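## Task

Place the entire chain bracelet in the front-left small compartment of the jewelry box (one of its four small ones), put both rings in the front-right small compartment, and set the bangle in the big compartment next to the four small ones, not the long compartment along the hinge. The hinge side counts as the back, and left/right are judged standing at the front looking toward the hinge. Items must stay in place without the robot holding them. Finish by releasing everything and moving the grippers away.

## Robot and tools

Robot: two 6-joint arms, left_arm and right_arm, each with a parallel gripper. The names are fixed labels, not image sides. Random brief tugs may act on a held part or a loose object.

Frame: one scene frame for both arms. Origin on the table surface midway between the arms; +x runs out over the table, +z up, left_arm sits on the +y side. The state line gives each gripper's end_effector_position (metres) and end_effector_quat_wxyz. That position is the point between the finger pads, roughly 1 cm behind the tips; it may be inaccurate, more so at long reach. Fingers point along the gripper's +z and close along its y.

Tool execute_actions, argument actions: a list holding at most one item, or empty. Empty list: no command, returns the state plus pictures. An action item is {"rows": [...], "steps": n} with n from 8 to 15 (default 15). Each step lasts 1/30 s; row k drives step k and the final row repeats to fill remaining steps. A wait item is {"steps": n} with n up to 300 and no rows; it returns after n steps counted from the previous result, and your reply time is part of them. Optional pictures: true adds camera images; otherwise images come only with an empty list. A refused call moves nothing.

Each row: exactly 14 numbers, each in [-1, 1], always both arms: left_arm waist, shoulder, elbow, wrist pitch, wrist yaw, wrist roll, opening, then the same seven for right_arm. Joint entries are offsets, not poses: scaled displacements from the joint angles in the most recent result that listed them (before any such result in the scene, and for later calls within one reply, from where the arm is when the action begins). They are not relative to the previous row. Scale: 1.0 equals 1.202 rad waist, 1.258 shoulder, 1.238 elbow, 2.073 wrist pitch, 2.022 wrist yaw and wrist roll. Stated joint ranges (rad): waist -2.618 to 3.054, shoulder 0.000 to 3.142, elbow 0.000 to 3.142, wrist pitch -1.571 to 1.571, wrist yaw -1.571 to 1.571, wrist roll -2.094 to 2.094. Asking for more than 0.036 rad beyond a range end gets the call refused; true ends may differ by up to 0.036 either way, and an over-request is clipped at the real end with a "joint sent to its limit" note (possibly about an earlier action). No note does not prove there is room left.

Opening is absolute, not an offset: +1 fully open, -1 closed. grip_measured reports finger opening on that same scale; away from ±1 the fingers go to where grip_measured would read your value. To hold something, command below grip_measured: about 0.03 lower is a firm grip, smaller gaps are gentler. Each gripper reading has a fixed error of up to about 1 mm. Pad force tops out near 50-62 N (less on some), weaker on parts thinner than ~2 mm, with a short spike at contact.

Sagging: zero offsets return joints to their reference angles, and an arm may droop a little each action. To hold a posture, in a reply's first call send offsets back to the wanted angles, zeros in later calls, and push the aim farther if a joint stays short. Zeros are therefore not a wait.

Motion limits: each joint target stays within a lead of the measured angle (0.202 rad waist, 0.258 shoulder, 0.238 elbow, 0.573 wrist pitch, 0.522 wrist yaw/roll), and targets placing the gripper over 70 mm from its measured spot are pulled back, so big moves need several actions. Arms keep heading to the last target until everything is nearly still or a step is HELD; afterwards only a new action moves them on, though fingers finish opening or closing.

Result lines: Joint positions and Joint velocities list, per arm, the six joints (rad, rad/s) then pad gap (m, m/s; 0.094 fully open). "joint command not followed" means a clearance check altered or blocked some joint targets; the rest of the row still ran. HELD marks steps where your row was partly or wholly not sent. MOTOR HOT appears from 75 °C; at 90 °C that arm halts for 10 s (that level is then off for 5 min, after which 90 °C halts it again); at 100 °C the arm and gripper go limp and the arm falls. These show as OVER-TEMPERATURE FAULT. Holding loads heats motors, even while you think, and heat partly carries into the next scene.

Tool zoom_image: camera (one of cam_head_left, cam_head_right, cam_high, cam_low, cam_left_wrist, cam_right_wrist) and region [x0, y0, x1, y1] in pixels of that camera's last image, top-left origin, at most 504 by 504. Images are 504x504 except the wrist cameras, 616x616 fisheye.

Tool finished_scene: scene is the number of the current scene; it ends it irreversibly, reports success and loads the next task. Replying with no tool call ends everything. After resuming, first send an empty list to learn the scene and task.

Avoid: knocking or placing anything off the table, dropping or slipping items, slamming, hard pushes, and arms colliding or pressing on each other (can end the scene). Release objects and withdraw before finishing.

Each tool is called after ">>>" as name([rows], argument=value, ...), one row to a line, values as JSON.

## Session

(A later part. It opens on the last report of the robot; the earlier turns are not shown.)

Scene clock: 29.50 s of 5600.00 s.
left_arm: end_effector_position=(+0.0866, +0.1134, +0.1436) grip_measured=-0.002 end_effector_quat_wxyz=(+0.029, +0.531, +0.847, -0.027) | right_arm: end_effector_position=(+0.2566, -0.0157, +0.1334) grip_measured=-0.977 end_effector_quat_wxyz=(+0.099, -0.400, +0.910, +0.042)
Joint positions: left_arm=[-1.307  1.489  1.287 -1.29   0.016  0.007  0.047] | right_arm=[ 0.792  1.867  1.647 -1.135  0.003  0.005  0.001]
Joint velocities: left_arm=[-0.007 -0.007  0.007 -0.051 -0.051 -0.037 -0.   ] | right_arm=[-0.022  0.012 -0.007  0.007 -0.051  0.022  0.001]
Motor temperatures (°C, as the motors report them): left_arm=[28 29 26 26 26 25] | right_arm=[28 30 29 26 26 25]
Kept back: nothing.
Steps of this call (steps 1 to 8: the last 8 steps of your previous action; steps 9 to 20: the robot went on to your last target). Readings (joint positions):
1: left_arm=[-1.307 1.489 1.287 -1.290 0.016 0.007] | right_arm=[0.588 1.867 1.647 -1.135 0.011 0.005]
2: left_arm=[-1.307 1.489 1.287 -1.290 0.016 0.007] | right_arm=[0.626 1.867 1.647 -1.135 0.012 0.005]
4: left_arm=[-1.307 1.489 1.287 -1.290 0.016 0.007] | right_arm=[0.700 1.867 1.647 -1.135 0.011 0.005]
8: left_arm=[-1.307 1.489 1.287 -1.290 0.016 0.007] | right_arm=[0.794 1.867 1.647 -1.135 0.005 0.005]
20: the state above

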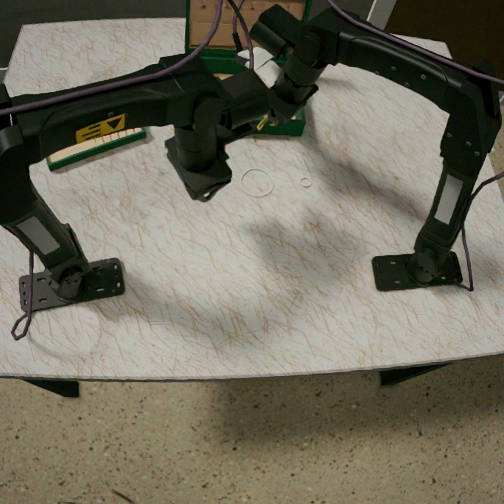

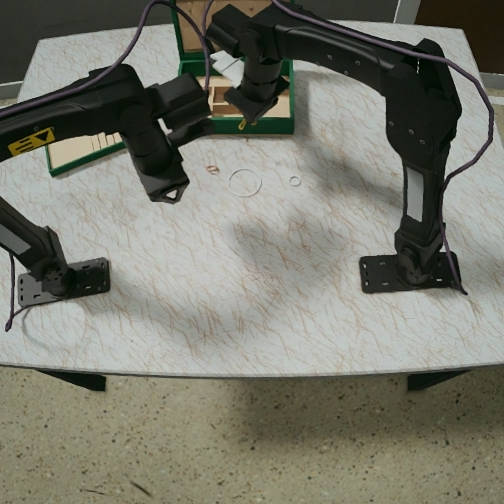

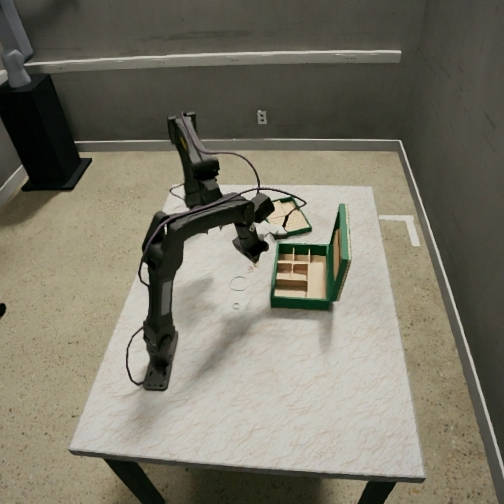

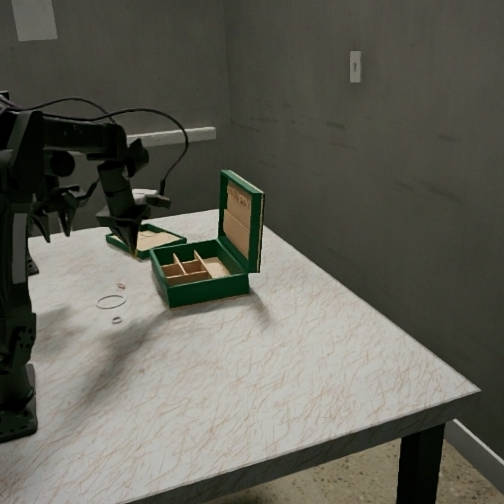

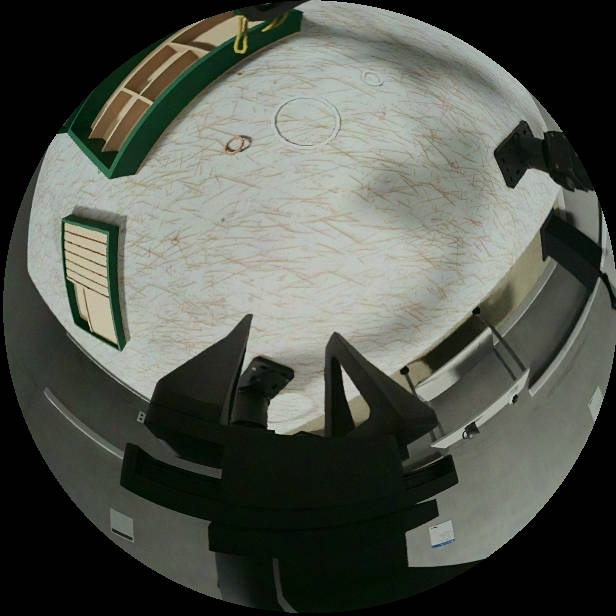

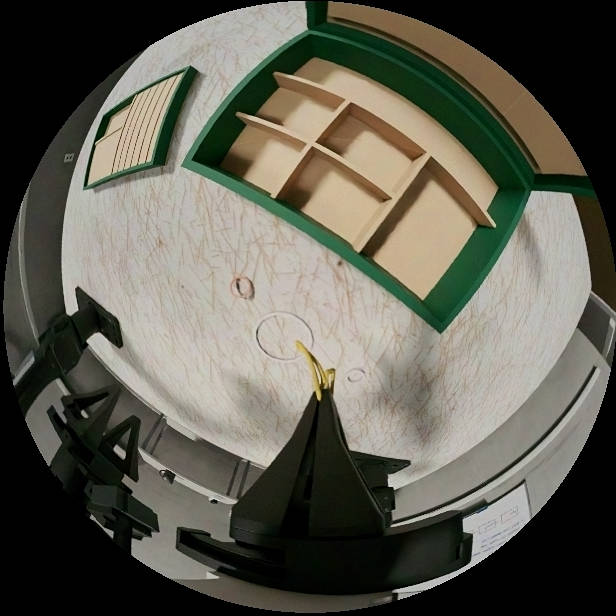

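>>> execute_actions([
  {"rows":[[-0.03,-0.04,0,0,0,0,0,0.005,0.016,0.02,0.011,0,0,-0.99],[-0.06,-0.08,0,0,0,0,0,0.01,0.032,0.04,0.022,0,0,-0.99],[-0.09,-0.12,0,0,0,0,0,0.015,0.048,0.055,0.033,0,0,-0.99],[-0.12,-0.16,0,0,0,0,0,0.02,0.064,0.07,0.044,0,0,-0.99],[-0.15,-0.2,0,0,0,0,0,0.025,0.08,0.09,0.055,0,0,-0.99],[-0.17,-0.24,0,0,0,0,0,0.03,0.096,0.105,0.066,0,0,-0.99],[-0.17,-0.24,0,0,0,0,0,0.035,0.112,0.12,0.077,0,0,-0.99],[-0.17,-0.24,0,0,0,0,0,0.04,0.128,0.14,0.088,0,0,-0.99],[-0.17,-0.24,0,0,0,0,0,0.045,0.144,0.155,0.099,0,0,-0.99],[-0.17,-0.24,0,0,0,0,0,0.05,0.16,0.17,0.11,0,0,-0.99],[-0.17,-0.24,0,0,0,0,0,0.055,0.176,0.19,0.121,0,0,-0.99],[-0.17,-0.24,0,0,0,0,0,0.06,0.192,0.205,0.132,0,0,-0.99],[-0.17,-0.24,0,0,0,0,0,0.065,0.208,0.22,0.143,0,0,-0.99],[-0.17,-0.24,0,0,0,0,0,0.068,0.222,0.24,0.154,0,0,-0.99],[-0.17,-0.24,0,0,0,0,0,0.068,0.234,0.255,0.162,0,0,-0.99]]},
])

>>> execute_actions([
  {"steps":30},
], pictures=true)

Scene clock: 30.57 s of 5600.00 s.
left_arm: end_effector_position=(+0.0388, +0.1048, +0.2002) grip_measured=-0.002 end_effector_quat_wxyz=(+0.122, +0.598, +0.785, -0.101) | right_arm: end_effector_position=(+0.2762, +0.0177, +0.1273) grip_measured=-0.977 end_effector_quat_wxyz=(+0.125, -0.407, +0.903, +0.055)
Joint positions: left_arm=[-1.487  1.262  1.287 -1.276  0.016  0.007  0.047] | right_arm=[ 0.809  1.963  1.738 -1.071  0.003  0.005  0.001]
Joint velocities: left_arm=[-0.808 -1.531  0.012  0.051  0.183  0.007  0.   ] | right_arm=[ 0.193  0.637  0.559  0.608 -0.051  0.037  0.001]
Motor temperatures (°C, as the motors report them): left_arm=[28 29 26 26 26 25] | right_arm=[28 30 29 26 26 25]
Steps of this call (steps 1 to 15: the robot went on to your last target; steps 16 to 25: nothing new was sent; steps 26 to 32: the first 7 steps of this action). Readings (joint positions):
26: left_arm=[-1.310 1.486 1.287 -1.289 0.015 0.007] | right_arm=[0.792 1.868 1.647 -1.134 0.003 0.005]
27: left_arm=[-1.322 1.474 1.287 -1.288 0.014 0.007] | right_arm=[0.792 1.873 1.651 -1.133 0.003 0.005]
29: left_arm=[-1.375 1.416 1.287 -1.283 0.012 0.007] | right_arm=[0.795 1.900 1.678 -1.121 0.003 0.005]
32: the state above

Scene clock: 31.57 s of 5600.00 s.
left_arm: end_effector_position=(+0.0292, +0.1115, +0.2200) grip_measured=-0.002 end_effector_quat_wxyz=(+0.151, +0.605, +0.771, -0.129) | right_arm: end_effector_position=(+0.3189, +0.1175, +0.1238) grip_measured=-0.977 end_effector_quat_wxyz=(+0.233, -0.423, +0.868, +0.114)
Joint positions: left_arm=[-1.514  1.177  1.287 -1.281  0.02   0.007  0.047] | right_arm=[ 0.871  2.166  1.933 -0.813  0.003  0.005  0.001]
Joint velocities: left_arm=[-0.012  0.002 -0.017  0.007  0.051  0.022 -0.   ] | right_arm=[ 0.002  0.007 -0.012 -0.051 -0.037  0.037  0.   ]
Motor temperatures (°C, as the motors report them): left_arm=[28 28 26 26 26 25] | right_arm=[28 30 29 26 26 25]
Kept back: nothing.
Steps of this call (steps 1 to 8: the last 8 steps of your previous action; steps 9 to 30: the robot went on to your last target). Readings (joint positions):
1: left_arm=[-1.507 1.217 1.287 -1.276 0.019 0.007] | right_arm=[0.816 1.986 1.758 -1.051 0.003 0.005]
2: left_arm=[-1.514 1.186 1.287 -1.278 0.020 0.007] | right_arm=[0.823 2.008 1.778 -1.030 0.003 0.005]
4: left_arm=[-1.514 1.167 1.287 -1.281 0.020 0.007] | right_arm=[0.838 2.052 1.818 -0.987 0.003 0.005]
8: left_arm=[-1.514 1.176 1.287 -1.281 0.020 0.007] | right_arm=[0.862 2.134 1.899 -0.900 0.003 0.005]
30: the state above

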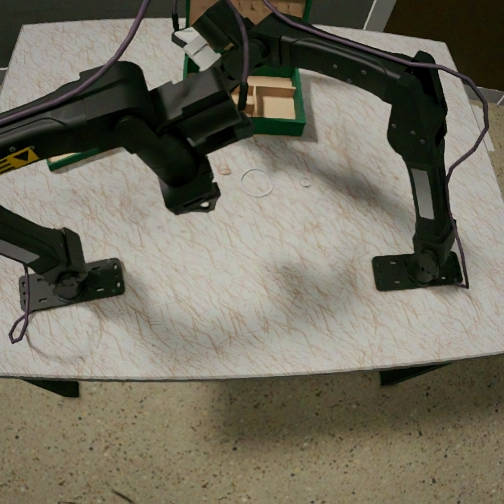

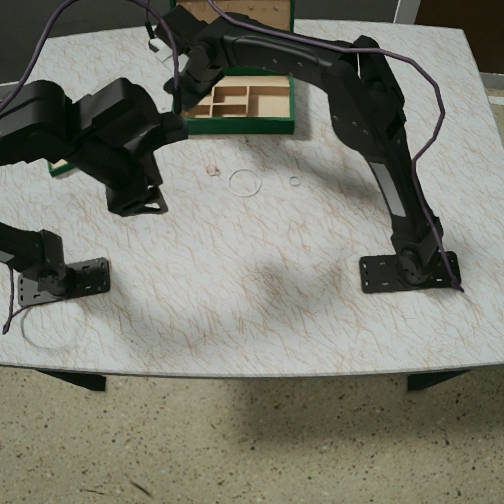

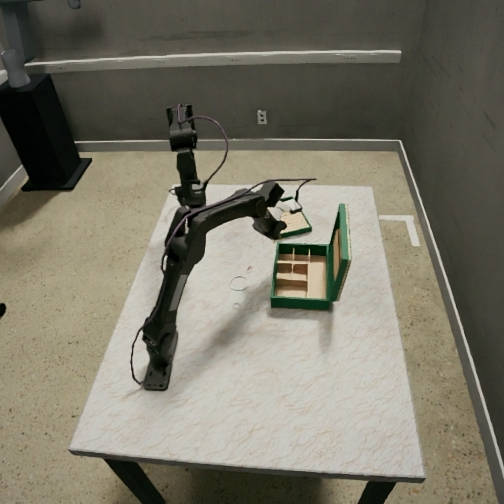

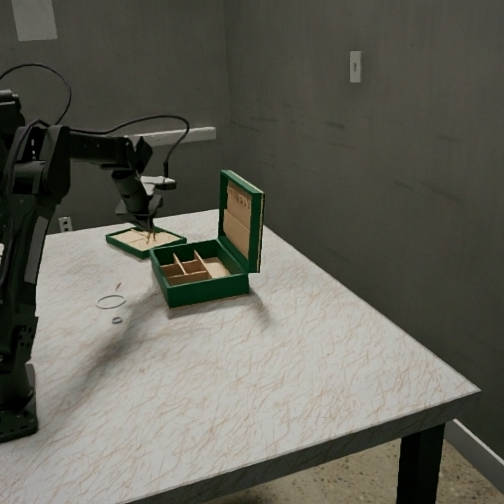

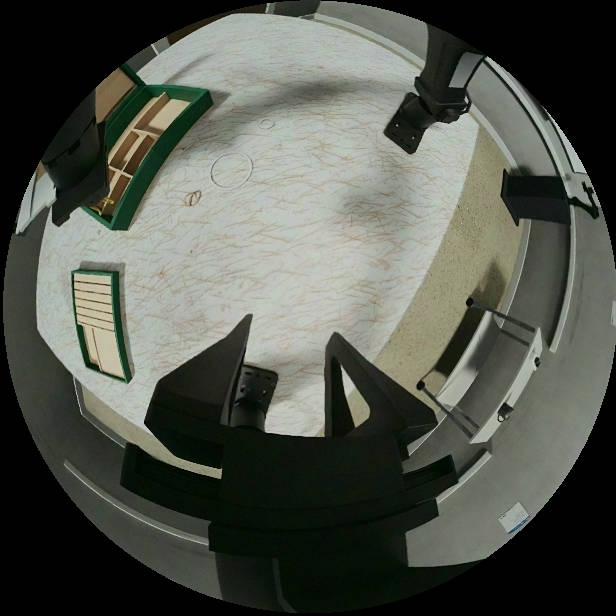

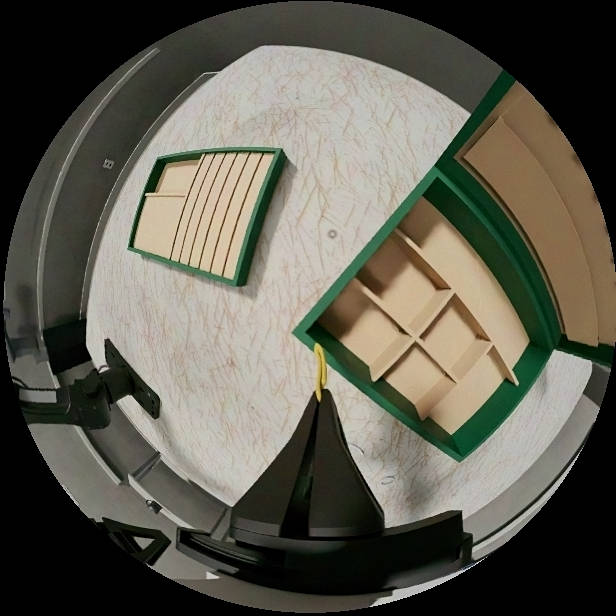

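>>> execute_actions([
  {"rows":[[0,0,0,0,0,0,0,-0.015,0,0.01,0,0,0,-0.99],[0,0,0,0,0,0,0,-0.025,0,0.01,0,0,0,-0.99],[0,0,0,0,0,0,0,-0.035,0,0.01,0,0,0,-0.99],[0,0,0,0,0,0,0,-0.045,0,0.01,0,0,0,-0.99],[0,0,0,0,0,0,0,-0.055,0,0.01,0,0,0,-0.99],[0,0,0,0,0,0,0,-0.055,0,0.01,0,0,0,-0.99],[0,0,0,0,0,0,0,-0.055,0,0.01,0,0,0,-0.99],[0,0,0,0,0,0,0,-0.055,0.01,0.01,0,0,0,-0.99],[0,0,0,0,0,0,0,-0.055,0.02,0.01,0,0,0,-0.99],[0,0,0,0,0,0,0,-0.055,0.03,0.01,0.01,0,0,-0.99]]},
])

>>> execute_actions([
  {"steps":25},
], pictures=true)

Scene clock: 32.37 s of 5600.00 s.
left_arm: end_effector_position=(+0.0292, +0.1115, +0.2200) grip_measured=-0.002 end_effector_quat_wxyz=(+0.151, +0.605, +0.771, -0.129) | right_arm: end_effector_position=(+0.3378, +0.1024, +0.1239) grip_measured=-0.977 end_effector_quat_wxyz=(+0.235, -0.404, +0.877, +0.109)
Joint positions: left_arm=[-1.514  1.177  1.287 -1.281  0.02   0.007  0.047] | right_arm=[ 0.826  2.166  1.933 -0.812  0.002  0.005  0.001]
Joint velocities: left_arm=[-0.027  0.002 -0.007  0.037 -0.007  0.037  0.   ] | right_arm=[-0.335 -0.007 -0.017 -0.007  0.022 -0.007 -0.001]
Motor temperatures (°C, as the motors report them): left_arm=[28 28 26 26 26 25] | right_arm=[28 31 29 26 26 25]
Steps of this call (steps 1 to 15: the robot went on to your last target; steps 16 to 17: nothing new was sent; steps 18 to 24: the first 7 steps of this action). Readings (joint positions):
18: left_arm=[-1.514 1.177 1.287 -1.281 0.020 0.007] | right_arm=[0.870 2.166 1.933 -0.812 0.003 0.005]
19: left_arm=[-1.514 1.177 1.287 -1.281 0.020 0.007] | right_arm=[0.869 2.166 1.933 -0.812 0.003 0.005]
21: left_arm=[-1.514 1.177 1.287 -1.281 0.020 0.007] | right_arm=[0.857 2.166 1.933 -0.812 0.002 0.005]
24: the state above

Scene clock: 33.20 s of 5600.00 s.
left_arm: end_effector_position=(+0.0292, +0.1115, +0.2200) grip_measured=-0.002 end_effector_quat_wxyz=(+0.151, +0.605, +0.771, -0.129) | right_arm: end_effector_position=(+0.3499, +0.0943, +0.1033) grip_measured=-0.977 end_effector_quat_wxyz=(+0.223, -0.394, +0.886, +0.099)
Joint positions: left_arm=[-1.514  1.177  1.287 -1.281  0.02   0.007  0.047] | right_arm=[ 0.8    2.207  1.933 -0.803  0.002  0.005  0.001]
Joint velocities: left_arm=[-0.012  0.012 -0.007 -0.051  0.081 -0.037 -0.001] | right_arm=[ 0.007 -0.007 -0.002  0.022 -0.007  0.007  0.   ]
Motor temperatures (°C, as the motors report them): left_arm=[28 28 26 26 26 25] | right_arm=[28 31 29 26 26 25]
Kept back: nothing.
Steps of this call (steps 1 to 8: the last 8 steps of your previous action; steps 9 to 25: the robot went on to your last target). Readings (joint positions):
1: left_arm=[-1.514 1.177 1.287 -1.281 0.020 0.007] | right_arm=[0.816 2.166 1.933 -0.812 0.002 0.005]
2: left_arm=[-1.514 1.177 1.287 -1.281 0.020 0.007] | right_arm=[0.808 2.167 1.933 -0.812 0.002 0.005]
4: left_arm=[-1.514 1.177 1.287 -1.281 0.020 0.007] | right_arm=[0.800 2.175 1.933 -0.807 0.002 0.005]
8: left_arm=[-1.514 1.177 1.287 -1.281 0.020 0.007] | right_arm=[0.800 2.200 1.933 -0.805 0.002 0.005]
25: the state above

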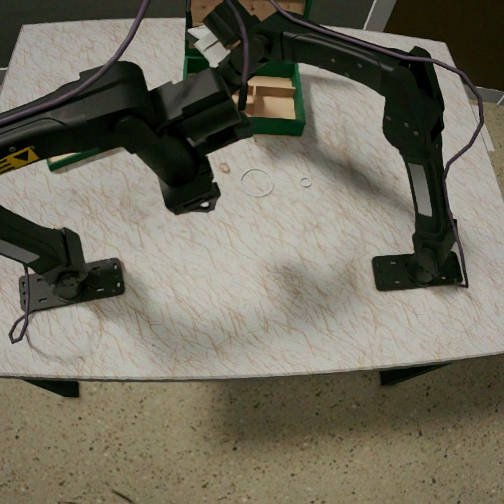

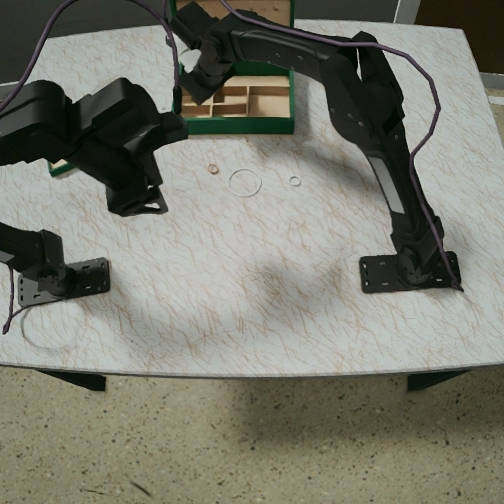

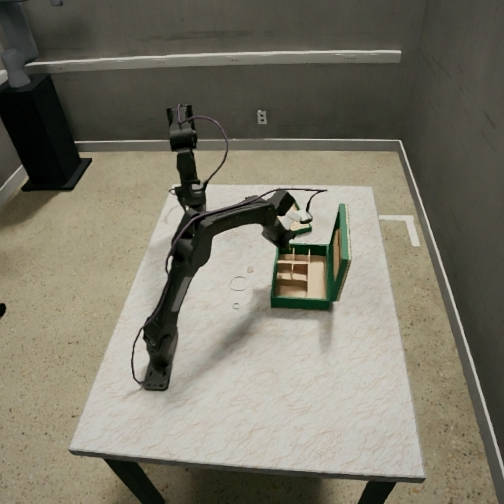

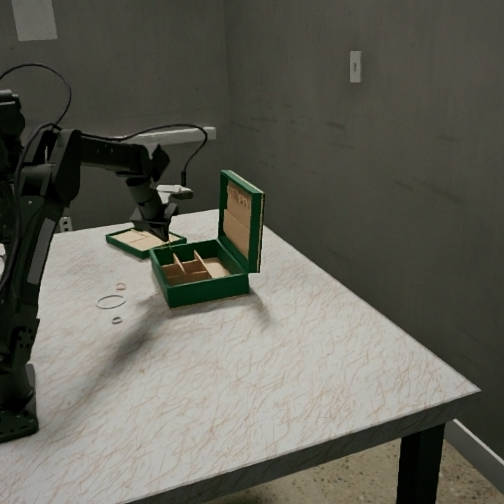

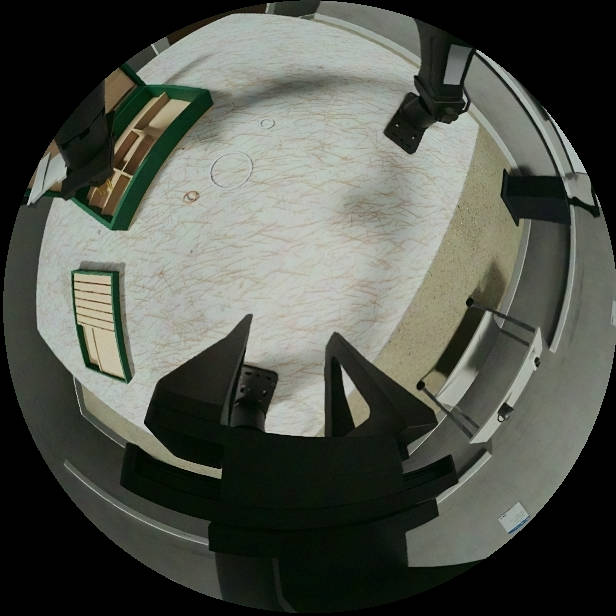

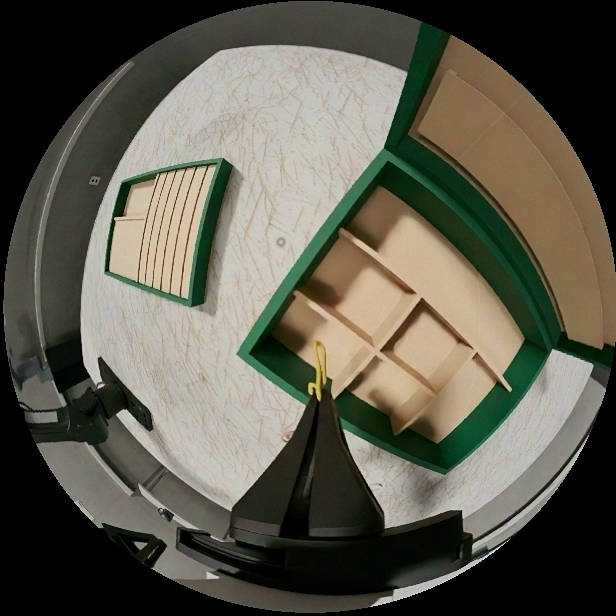

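>>> execute_actions([
  {"rows":[[0,0,0,0,0,0,0,0.015,0,0.01,0,0,0,-0.99],[0,0,0,0,0,0,0,0.025,0,0.01,0,0,0,-0.99],[0,0,0,0,0,0,0,0.025,0,0.01,0,0,0,-0.99],[0,0,0,0,0,0,0,0.025,0,0.01,0,0,0,-0.99],[0,0,0,0,0,0,0,0.025,0.01,0.01,0,0,0,-0.99],[0,0,0,0,0,0,0,0.025,0.02,0.01,0,0,0,-0.99],[0,0,0,0,0,0,0,0.025,0.03,0.01,0,0,0,-0.99],[0,0,0,0,0,0,0,0.025,0.04,0.01,0,0,0,-0.99]]},
])

>>> execute_actions([
  {"steps":25},
], pictures=true)

>>> zoom_image(camera="cam_high", region=[240, 210, 360, 310])

Scene clock: 34.17 s of 5600.00 s.
left_arm: end_effector_position=(+0.0292, +0.1115, +0.2200) grip_measured=-0.002 end_effector_quat_wxyz=(+0.151, +0.605, +0.771, -0.129) | right_arm: end_effector_position=(+0.3406, +0.1024, +0.1008) grip_measured=-0.977 end_effector_quat_wxyz=(+0.220, -0.404, +0.882, +0.101)
Joint positions: left_arm=[-1.514  1.177  1.287 -1.281  0.02   0.007  0.047] | right_arm=[ 0.822  2.212  1.933 -0.803  0.002  0.005  0.001]
Joint velocities: left_arm=[-0.002 -0.012 -0.007 -0.022 -0.007  0.022  0.   ] | right_arm=[ 0.076  0.11  -0.012 -0.037  0.007 -0.022  0.001]
Motor temperatures (°C, as the motors report them): left_arm=[28 28 26 26 26 25] | right_arm=[28 31 29 26 26 25]
Steps of this call (steps 1 to 15: the robot went on to your last target; steps 16 to 22: nothing new was sent; steps 23 to 29: the first 7 steps of this action). Readings (joint positions):
23: left_arm=[-1.514 1.177 1.287 -1.281 0.020 0.007] | right_arm=[0.801 2.207 1.933 -0.803 0.002 0.005]
24: left_arm=[-1.514 1.177 1.287 -1.281 0.020 0.007] | right_arm=[0.803 2.207 1.933 -0.803 0.002 0.005]
26: left_arm=[-1.514 1.177 1.287 -1.281 0.020 0.007] | right_arm=[0.810 2.207 1.933 -0.803 0.002 0.005]
29: the state above

Scene clock: 35.00 s of 5600.00 s.
left_arm: end_effector_position=(+0.0292, +0.1115, +0.2200) grip_measured=-0.002 end_effector_quat_wxyz=(+0.151, +0.605, +0.771, -0.129) | right_arm: end_effector_position=(+0.3373, +0.1024, +0.0727) grip_measured=-0.977 end_effector_quat_wxyz=(+0.195, -0.409, +0.887, +0.090)
Joint positions: left_arm=[-1.514  1.177  1.287 -1.281  0.02   0.007  0.047] | right_arm=[ 0.827  2.265  1.933 -0.804  0.002  0.005  0.001]
Joint velocities: left_arm=[-0.012 -0.012  0.002  0.037 -0.051  0.037 -0.001] | right_arm=[-0.022  0.007  0.002 -0.051 -0.022 -0.007 -0.   ]
Motor temperatures (°C, as the motors report them): left_arm=[28 28 26 26 26 25] | right_arm=[28 31 29 26 26 25]
Kept back: nothing.
Steps of this call (steps 1 to 8: the last 8 steps of your previous action; steps 9 to 25: the robot went on to your last target). Readings (joint positions):
1: left_arm=[-1.514 1.177 1.287 -1.281 0.020 0.007] | right_arm=[0.825 2.218 1.933 -0.803 0.002 0.005]
2: left_arm=[-1.514 1.177 1.287 -1.281 0.020 0.007] | right_arm=[0.827 2.225 1.933 -0.803 0.002 0.005]
4: left_arm=[-1.514 1.177 1.287 -1.281 0.020 0.007] | right_arm=[0.827 2.243 1.933 -0.803 0.002 0.005]
8: left_arm=[-1.514 1.177 1.287 -1.281 0.020 0.007] | right_arm=[0.827 2.264 1.933 -0.804 0.002 0.005]
25: the state above

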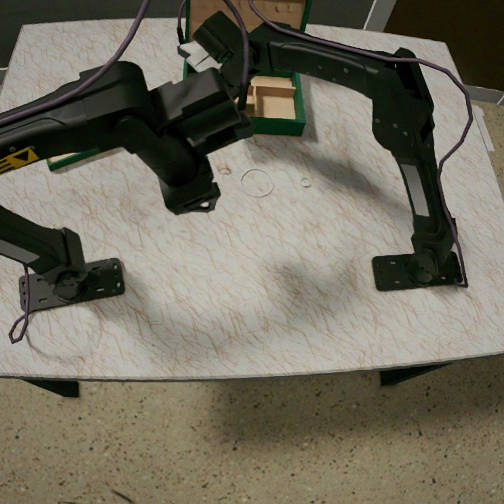

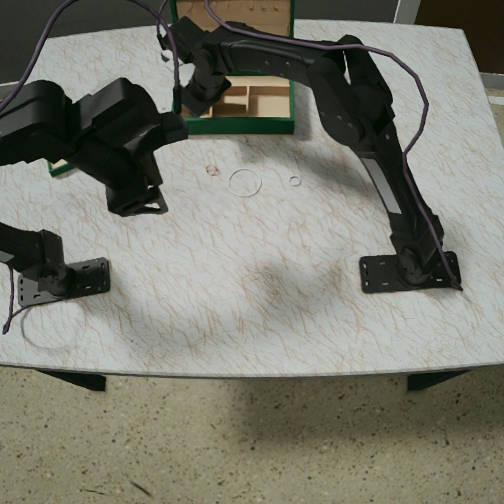

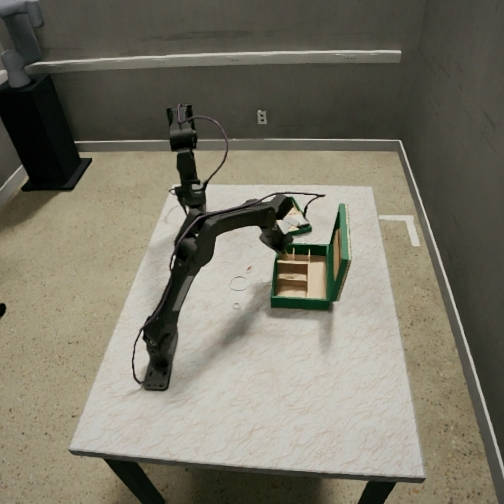

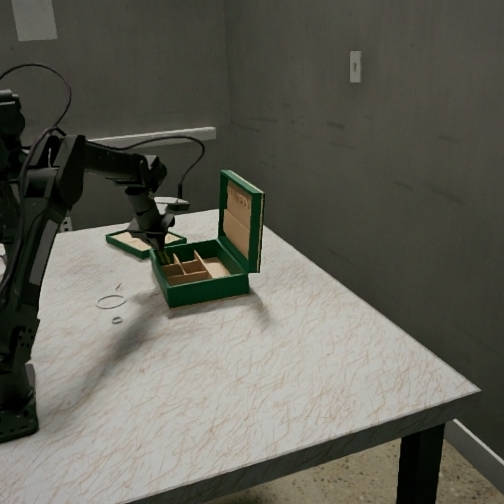

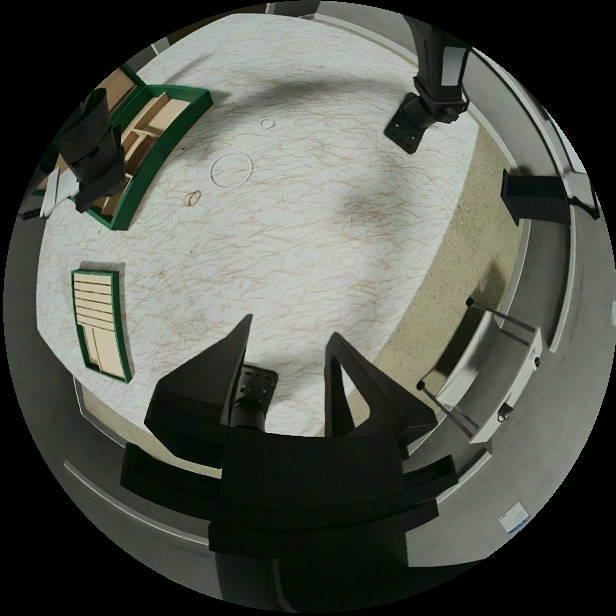

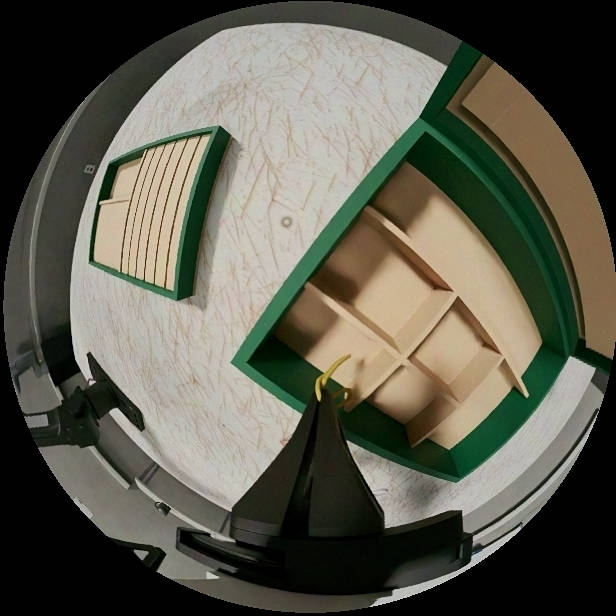

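Region (240, 210, 360, 310) of cam_high's 504x504 image, scaled by 4.200, with more detail than that image has.

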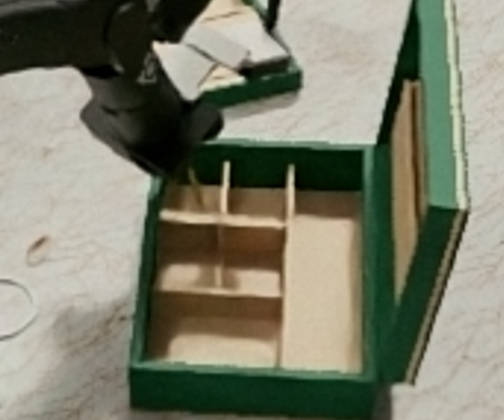

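>>> execute_actions([
  {"rows":[[0,0,0,0,0,0,0,0,0,0.01,0.01,0,0,-0.99],[0,0,0,0,0,0,0,0,0,0.01,0.02,0,0,-0.99],[0,0,0,0,0,0,0,0,0,0.01,0.03,0,0,-0.99],[0,0,0,0,0,0,0,0,0.01,0.01,0.03,0,0,-0.99],[0,0,0,0,0,0,0,0,0.02,0.01,0.03,0,0,-0.99],[0,0,0,0,0,0,0,0,0.03,0.01,0.03,0,0,-0.99]]},
])

>>> execute_actions([
  {"steps":20},
], pictures=true)

Scene clock: 35.67 s of 5600.00 s.
left_arm: end_effector_position=(+0.0292, +0.1115, +0.2200) grip_measured=-0.002 end_effector_quat_wxyz=(+0.151, +0.605, +0.771, -0.129) | right_arm: end_effector_position=(+0.3427, +0.1087, +0.0715) grip_measured=-0.977 end_effector_quat_wxyz=(+0.208, -0.408, +0.884, +0.096)
Joint positions: left_arm=[-1.514  1.177  1.287 -1.281  0.02   0.007  0.047] | right_arm=[ 0.827  2.275  1.933 -0.766  0.002  0.005  0.001]
Joint velocities: left_arm=[-0.012  0.007 -0.002 -0.11  -0.022  0.022  0.001] | right_arm=[-0.017  0.159 -0.002  0.139 -0.007  0.051 -0.001]
Motor temperatures (°C, as the motors report them): left_arm=[28 28 27 26 26 25] | right_arm=[28 32 29 26 26 25]
Steps of this call (steps 1 to 13: the robot went on to your last target; steps 14 to 20: the first 7 steps of this action). Readings (joint positions):
14: left_arm=[-1.514 1.177 1.287 -1.281 0.020 0.007] | right_arm=[0.827 2.265 1.933 -0.804 0.002 0.005]
15: left_arm=[-1.514 1.177 1.287 -1.281 0.020 0.007] | right_arm=[0.827 2.265 1.933 -0.800 0.002 0.005]
17: left_arm=[-1.514 1.177 1.287 -1.281 0.020 0.007] | right_arm=[0.827 2.266 1.933 -0.786 0.002 0.005]
20: the state above

Scene clock: 36.33 s of 5600.00 s.
left_arm: end_effector_position=(+0.0292, +0.1115, +0.2200) grip_measured=-0.002 end_effector_quat_wxyz=(+0.151, +0.605, +0.771, -0.129) | right_arm: end_effector_position=(+0.3431, +0.1092, +0.0565) grip_measured=-0.977 end_effector_quat_wxyz=(+0.199, -0.408, +0.886, +0.092)
Joint positions: left_arm=[-1.514  1.177  1.287 -1.281  0.02   0.007  0.047] | right_arm=[ 0.827  2.306  1.933 -0.755  0.002  0.005  0.001]
Joint velocities: left_arm=[-0.017 -0.007  0.002  0.007  0.037 -0.007 -0.002] | right_arm=[-0.027 -0.022 -0.002 -0.037 -0.037  0.007  0.   ]
Motor temperatures (°C, as the motors report them): left_arm=[28 28 27 26 26 25] | right_arm=[28 32 29 27 26 25]
Kept back: nothing.
Steps of this call (steps 1 to 8: the last 8 steps of your previous action; steps 9 to 20: the robot went on to your last target). Readings (joint positions):
1: left_arm=[-1.514 1.177 1.287 -1.281 0.020 0.007] | right_arm=[0.827 2.281 1.933 -0.762 0.002 0.005]
2: left_arm=[-1.514 1.177 1.287 -1.281 0.020 0.007] | right_arm=[0.827 2.288 1.933 -0.760 0.002 0.005]
4: left_arm=[-1.514 1.177 1.287 -1.281 0.020 0.007] | right_arm=[0.827 2.298 1.933 -0.759 0.002 0.005]
8: left_arm=[-1.514 1.177 1.287 -1.281 0.020 0.007] | right_arm=[0.827 2.306 1.933 -0.759 0.002 0.005]
20: the state above

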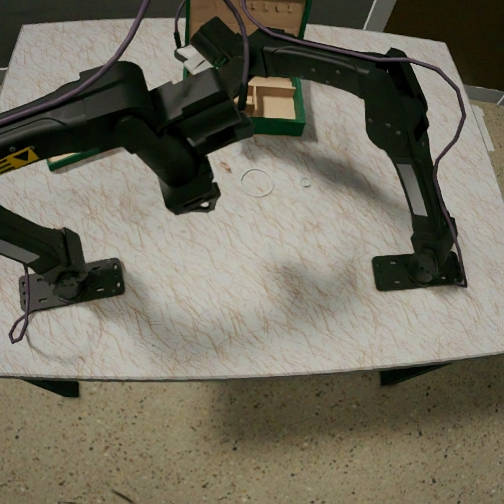

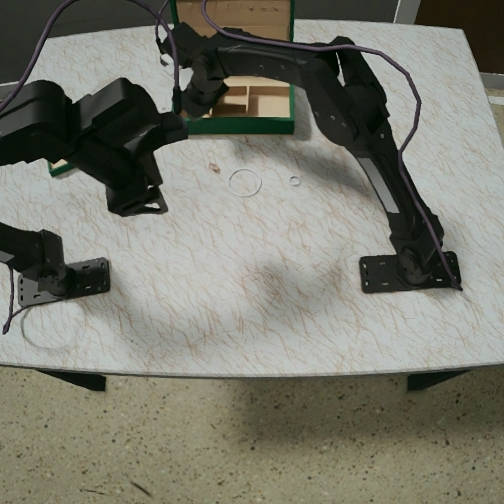

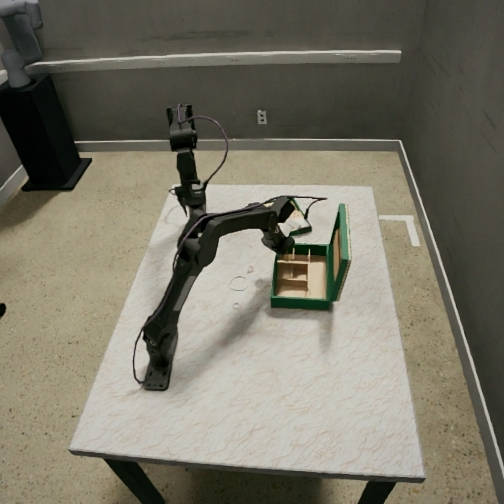

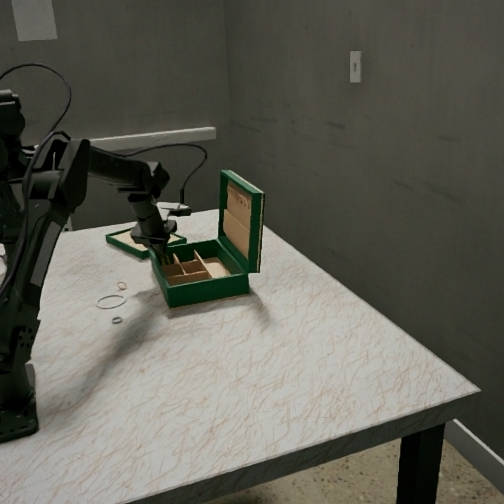

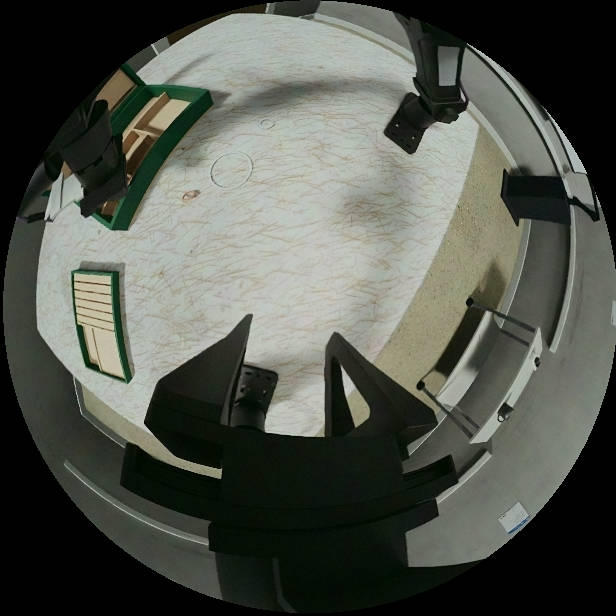

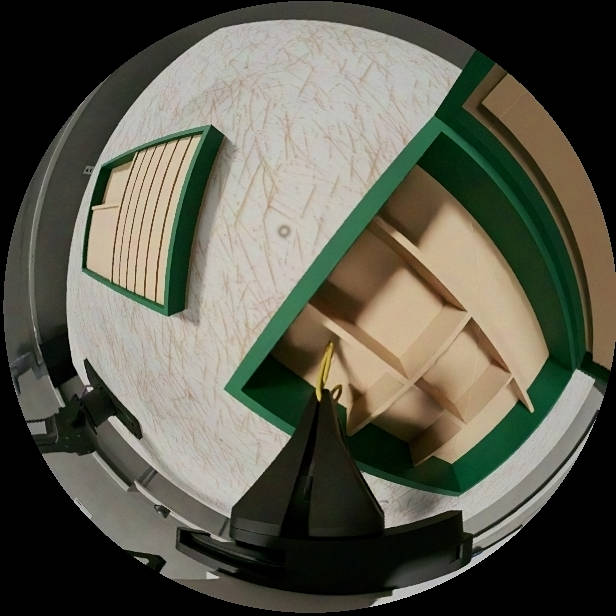

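>>> execute_actions([
  {"rows":[[0,0,0,0,0,0,0,0,0.01,0.01,0.005,0,0,-0.99],[0,0,0,0,0,0,0,0,0.02,0.01,0.01,0,0,-0.99],[0,0,0,0,0,0,0,0,0.025,0.01,0.01,0,0,-0.99],[0,0,0,0,0,0,0,0,0.025,0.01,0.01,0,0,-0.99],[0,0,0,0,0,0,0,0,0.025,0.01,0.01,0,0,-0.99],[0,0,0,0,0,0,0,0,0.025,0.01,0.01,0,0,-0.99],[0,0,0,0,0,0,0,0,0.025,0.01,0.01,0,0,-0.99],[0,0,0,0,0,0,0,0,0.025,0.01,0.01,0,0,-0.99],[0,0,0,0,0,0,0,0,0.025,0.01,0.01,0,0,-0.99],[0,0,0,0,0,0,0,0,0.025,0.01,0.01,0,0,-0.99],[0,0,0,0,0,0,0,0,0.025,0.01,0.01,0,0,-0.9],[0,0,0,0,0,0,0,0,0.025,0.01,0.01,0,0,-0.78]]},
])

>>> execute_actions([
  {"rows":[[0,0,0,0,0,0,0,0,0,0,0,0,0,-0.78],[0,0,0,0,0,0,0,0,0,0,0,0,0,-0.78],[0,0,0,0,0,0,0,0,-0.02,0,0,0,0,-0.78],[0,0,0,0,0,0,0,0,-0.04,0,0,0,0,-0.78],[0,0,0,0,0,0,0,0,-0.06,0,0,0,0,-0.78],[0,0,0,0,0,0,0,0,-0.08,0,0,0,0,-0.78],[0,0,0,0,0,0,0,0,-0.1,0,0,0,0,-0.78],[0,0,0,0,0,0,0,0,-0.12,0,-0.02,0,0,-0.78]]},
])

>>> execute_actions([
  {"steps":15},
], pictures=true)

Scene clock: 37.60 s of 5600.00 s.
left_arm: end_effector_position=(+0.0292, +0.1115, +0.2200) grip_measured=-0.002 end_effector_quat_wxyz=(+0.151, +0.605, +0.771, -0.129) | right_arm: end_effector_position=(+0.3434, +0.1095, +0.0451) grip_measured=-0.977 end_effector_quat_wxyz=(+0.193, -0.409, +0.887, +0.089)
Joint positions: left_arm=[-1.514  1.177  1.287 -1.281  0.02   0.007  0.047] | right_arm=[ 0.827  2.329  1.933 -0.746  0.002  0.005  0.001]
Joint velocities: left_arm=[-0.012 -0.002 -0.017 -0.007  0.007  0.066  0.   ] | right_arm=[ 0.002  0.105 -0.002  0.11   0.081 -0.037  0.   ]
Motor temperatures (°C, as the motors report them): left_arm=[28 28 27 26 26 25] | right_arm=[28 32 29 27 26 25]
Steps of this call (steps 1 to 15: the robot went on to your last target; steps 16 to 31: nothing new was sent; steps 32 to 38: the first 7 steps of this action). Readings (joint positions):
32: left_arm=[-1.514 1.177 1.287 -1.281 0.020 0.007] | right_arm=[0.827 2.306 1.933 -0.755 0.002 0.005]
33: left_arm=[-1.514 1.177 1.287 -1.281 0.020 0.007] | right_arm=[0.827 2.307 1.933 -0.754 0.002 0.005]
35: left_arm=[-1.514 1.177 1.287 -1.281 0.020 0.007] | right_arm=[0.827 2.314 1.933 -0.748 0.002 0.005]
38: the state above

Scene clock: 38.10 s of 5600.00 s.
left_arm: end_effector_position=(+0.0292, +0.1115, +0.2200) grip_measured=-0.002 end_effector_quat_wxyz=(+0.151, +0.605, +0.771, -0.129) | right_arm: end_effector_position=(+0.3480, +0.1096, +0.0630) grip_measured=-0.783 end_effector_quat_wxyz=(+0.211, -0.405, +0.885, +0.092)
Joint positions: left_arm=[-1.514  1.177  1.287 -1.281  0.02   0.007  0.047] | right_arm=[ 0.824  2.296  1.933 -0.742  0.012  0.005  0.01 ]
Joint velocities: left_arm=[-0.002 -0.007 -0.017  0.022  0.022  0.066  0.   ] | right_arm=[-0.017 -0.491 -0.002 -0.11   0.022 -0.037 -0.001]
Motor temperatures (°C, as the motors report them): left_arm=[28 27 27 26 26 25] | right_arm=[28 32 29 27 26 25]
Steps of this call (steps 1 to 8: the last 8 steps of your previous action; steps 9 to 15: the first 7 steps of this action, its rows measured from where the robot was after step 8). Readings (joint positions):
8: left_arm=[-1.514 1.177 1.287 -1.281 0.020 0.007] | right_arm=[0.824 2.330 1.933 -0.735 0.011 0.005]
9: left_arm=[-1.514 1.177 1.287 -1.281 0.020 0.007] | right_arm=[0.824 2.330 1.933 -0.735 0.012 0.005]
10: left_arm=[-1.514 1.177 1.287 -1.281 0.020 0.007] | right_arm=[0.824 2.330 1.933 -0.735 0.012 0.005]
12: left_arm=[-1.514 1.177 1.287 -1.281 0.020 0.007] | right_arm=[0.824 2.327 1.933 -0.735 0.012 0.005]
15: the state above

Scene clock: 38.60 s of 5600.00 s.
left_arm: end_effector_position=(+0.0292, +0.1115, +0.2200) grip_measured=-0.002 end_effector_quat_wxyz=(+0.151, +0.605, +0.771, -0.129) | right_arm: end_effector_position=(+0.3462, +0.1075, +0.1236) grip_measured=-0.783 end_effector_quat_wxyz=(+0.252, -0.400, +0.874, +0.111)
Joint positions: left_arm=[-1.514  1.177  1.287 -1.281  0.02   0.007  0.047] | right_arm=[ 0.824  2.177  1.933 -0.769  0.012  0.005  0.01 ]
Joint velocities: left_arm=[ 0.007  0.022  0.022 -0.081 -0.081  0.037  0.   ] | right_arm=[ 0.002  0.012 -0.017  0.022  0.022 -0.022  0.   ]
Motor temperatures (°C, as the motors report them): left_arm=[28 27 27 26 26 25] | right_arm=[28 32 29 27 26 25]
Kept back: nothing.
Steps of this call (steps 1 to 8: the last 8 steps of your previous action; steps 9 to 15: the robot went on to your last target). Readings (joint positions):
1: left_arm=[-1.514 1.177 1.287 -1.281 0.020 0.007] | right_arm=[0.824 2.276 1.933 -0.748 0.012 0.005]
2: left_arm=[-1.514 1.177 1.287 -1.281 0.020 0.007] | right_arm=[0.824 2.253 1.933 -0.755 0.012 0.005]
4: left_arm=[-1.514 1.177 1.287 -1.281 0.020 0.007] | right_arm=[0.824 2.207 1.933 -0.759 0.012 0.005]
8: left_arm=[-1.514 1.177 1.287 -1.281 0.020 0.007] | right_arm=[0.824 2.165 1.933 -0.759 0.012 0.005]
15: the state above

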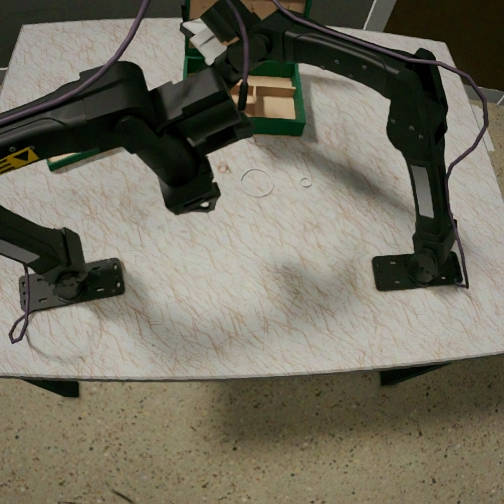

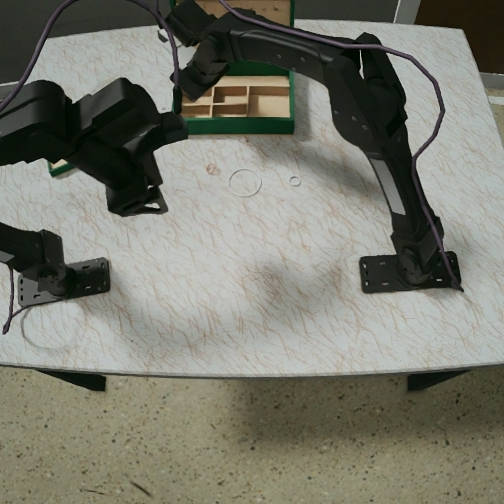

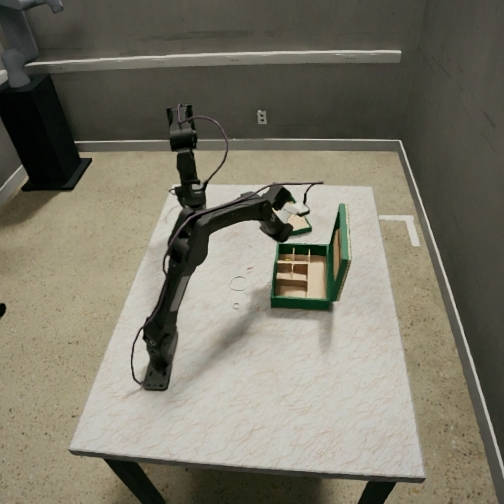

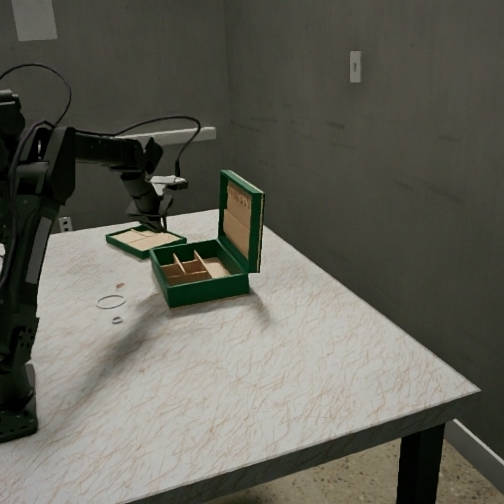

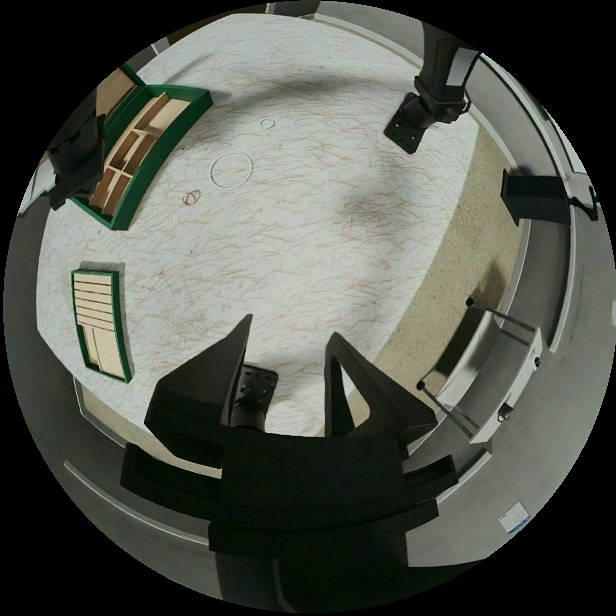

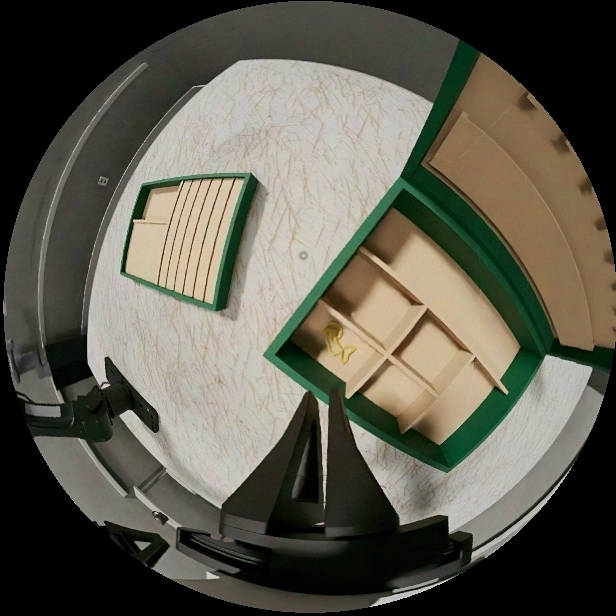

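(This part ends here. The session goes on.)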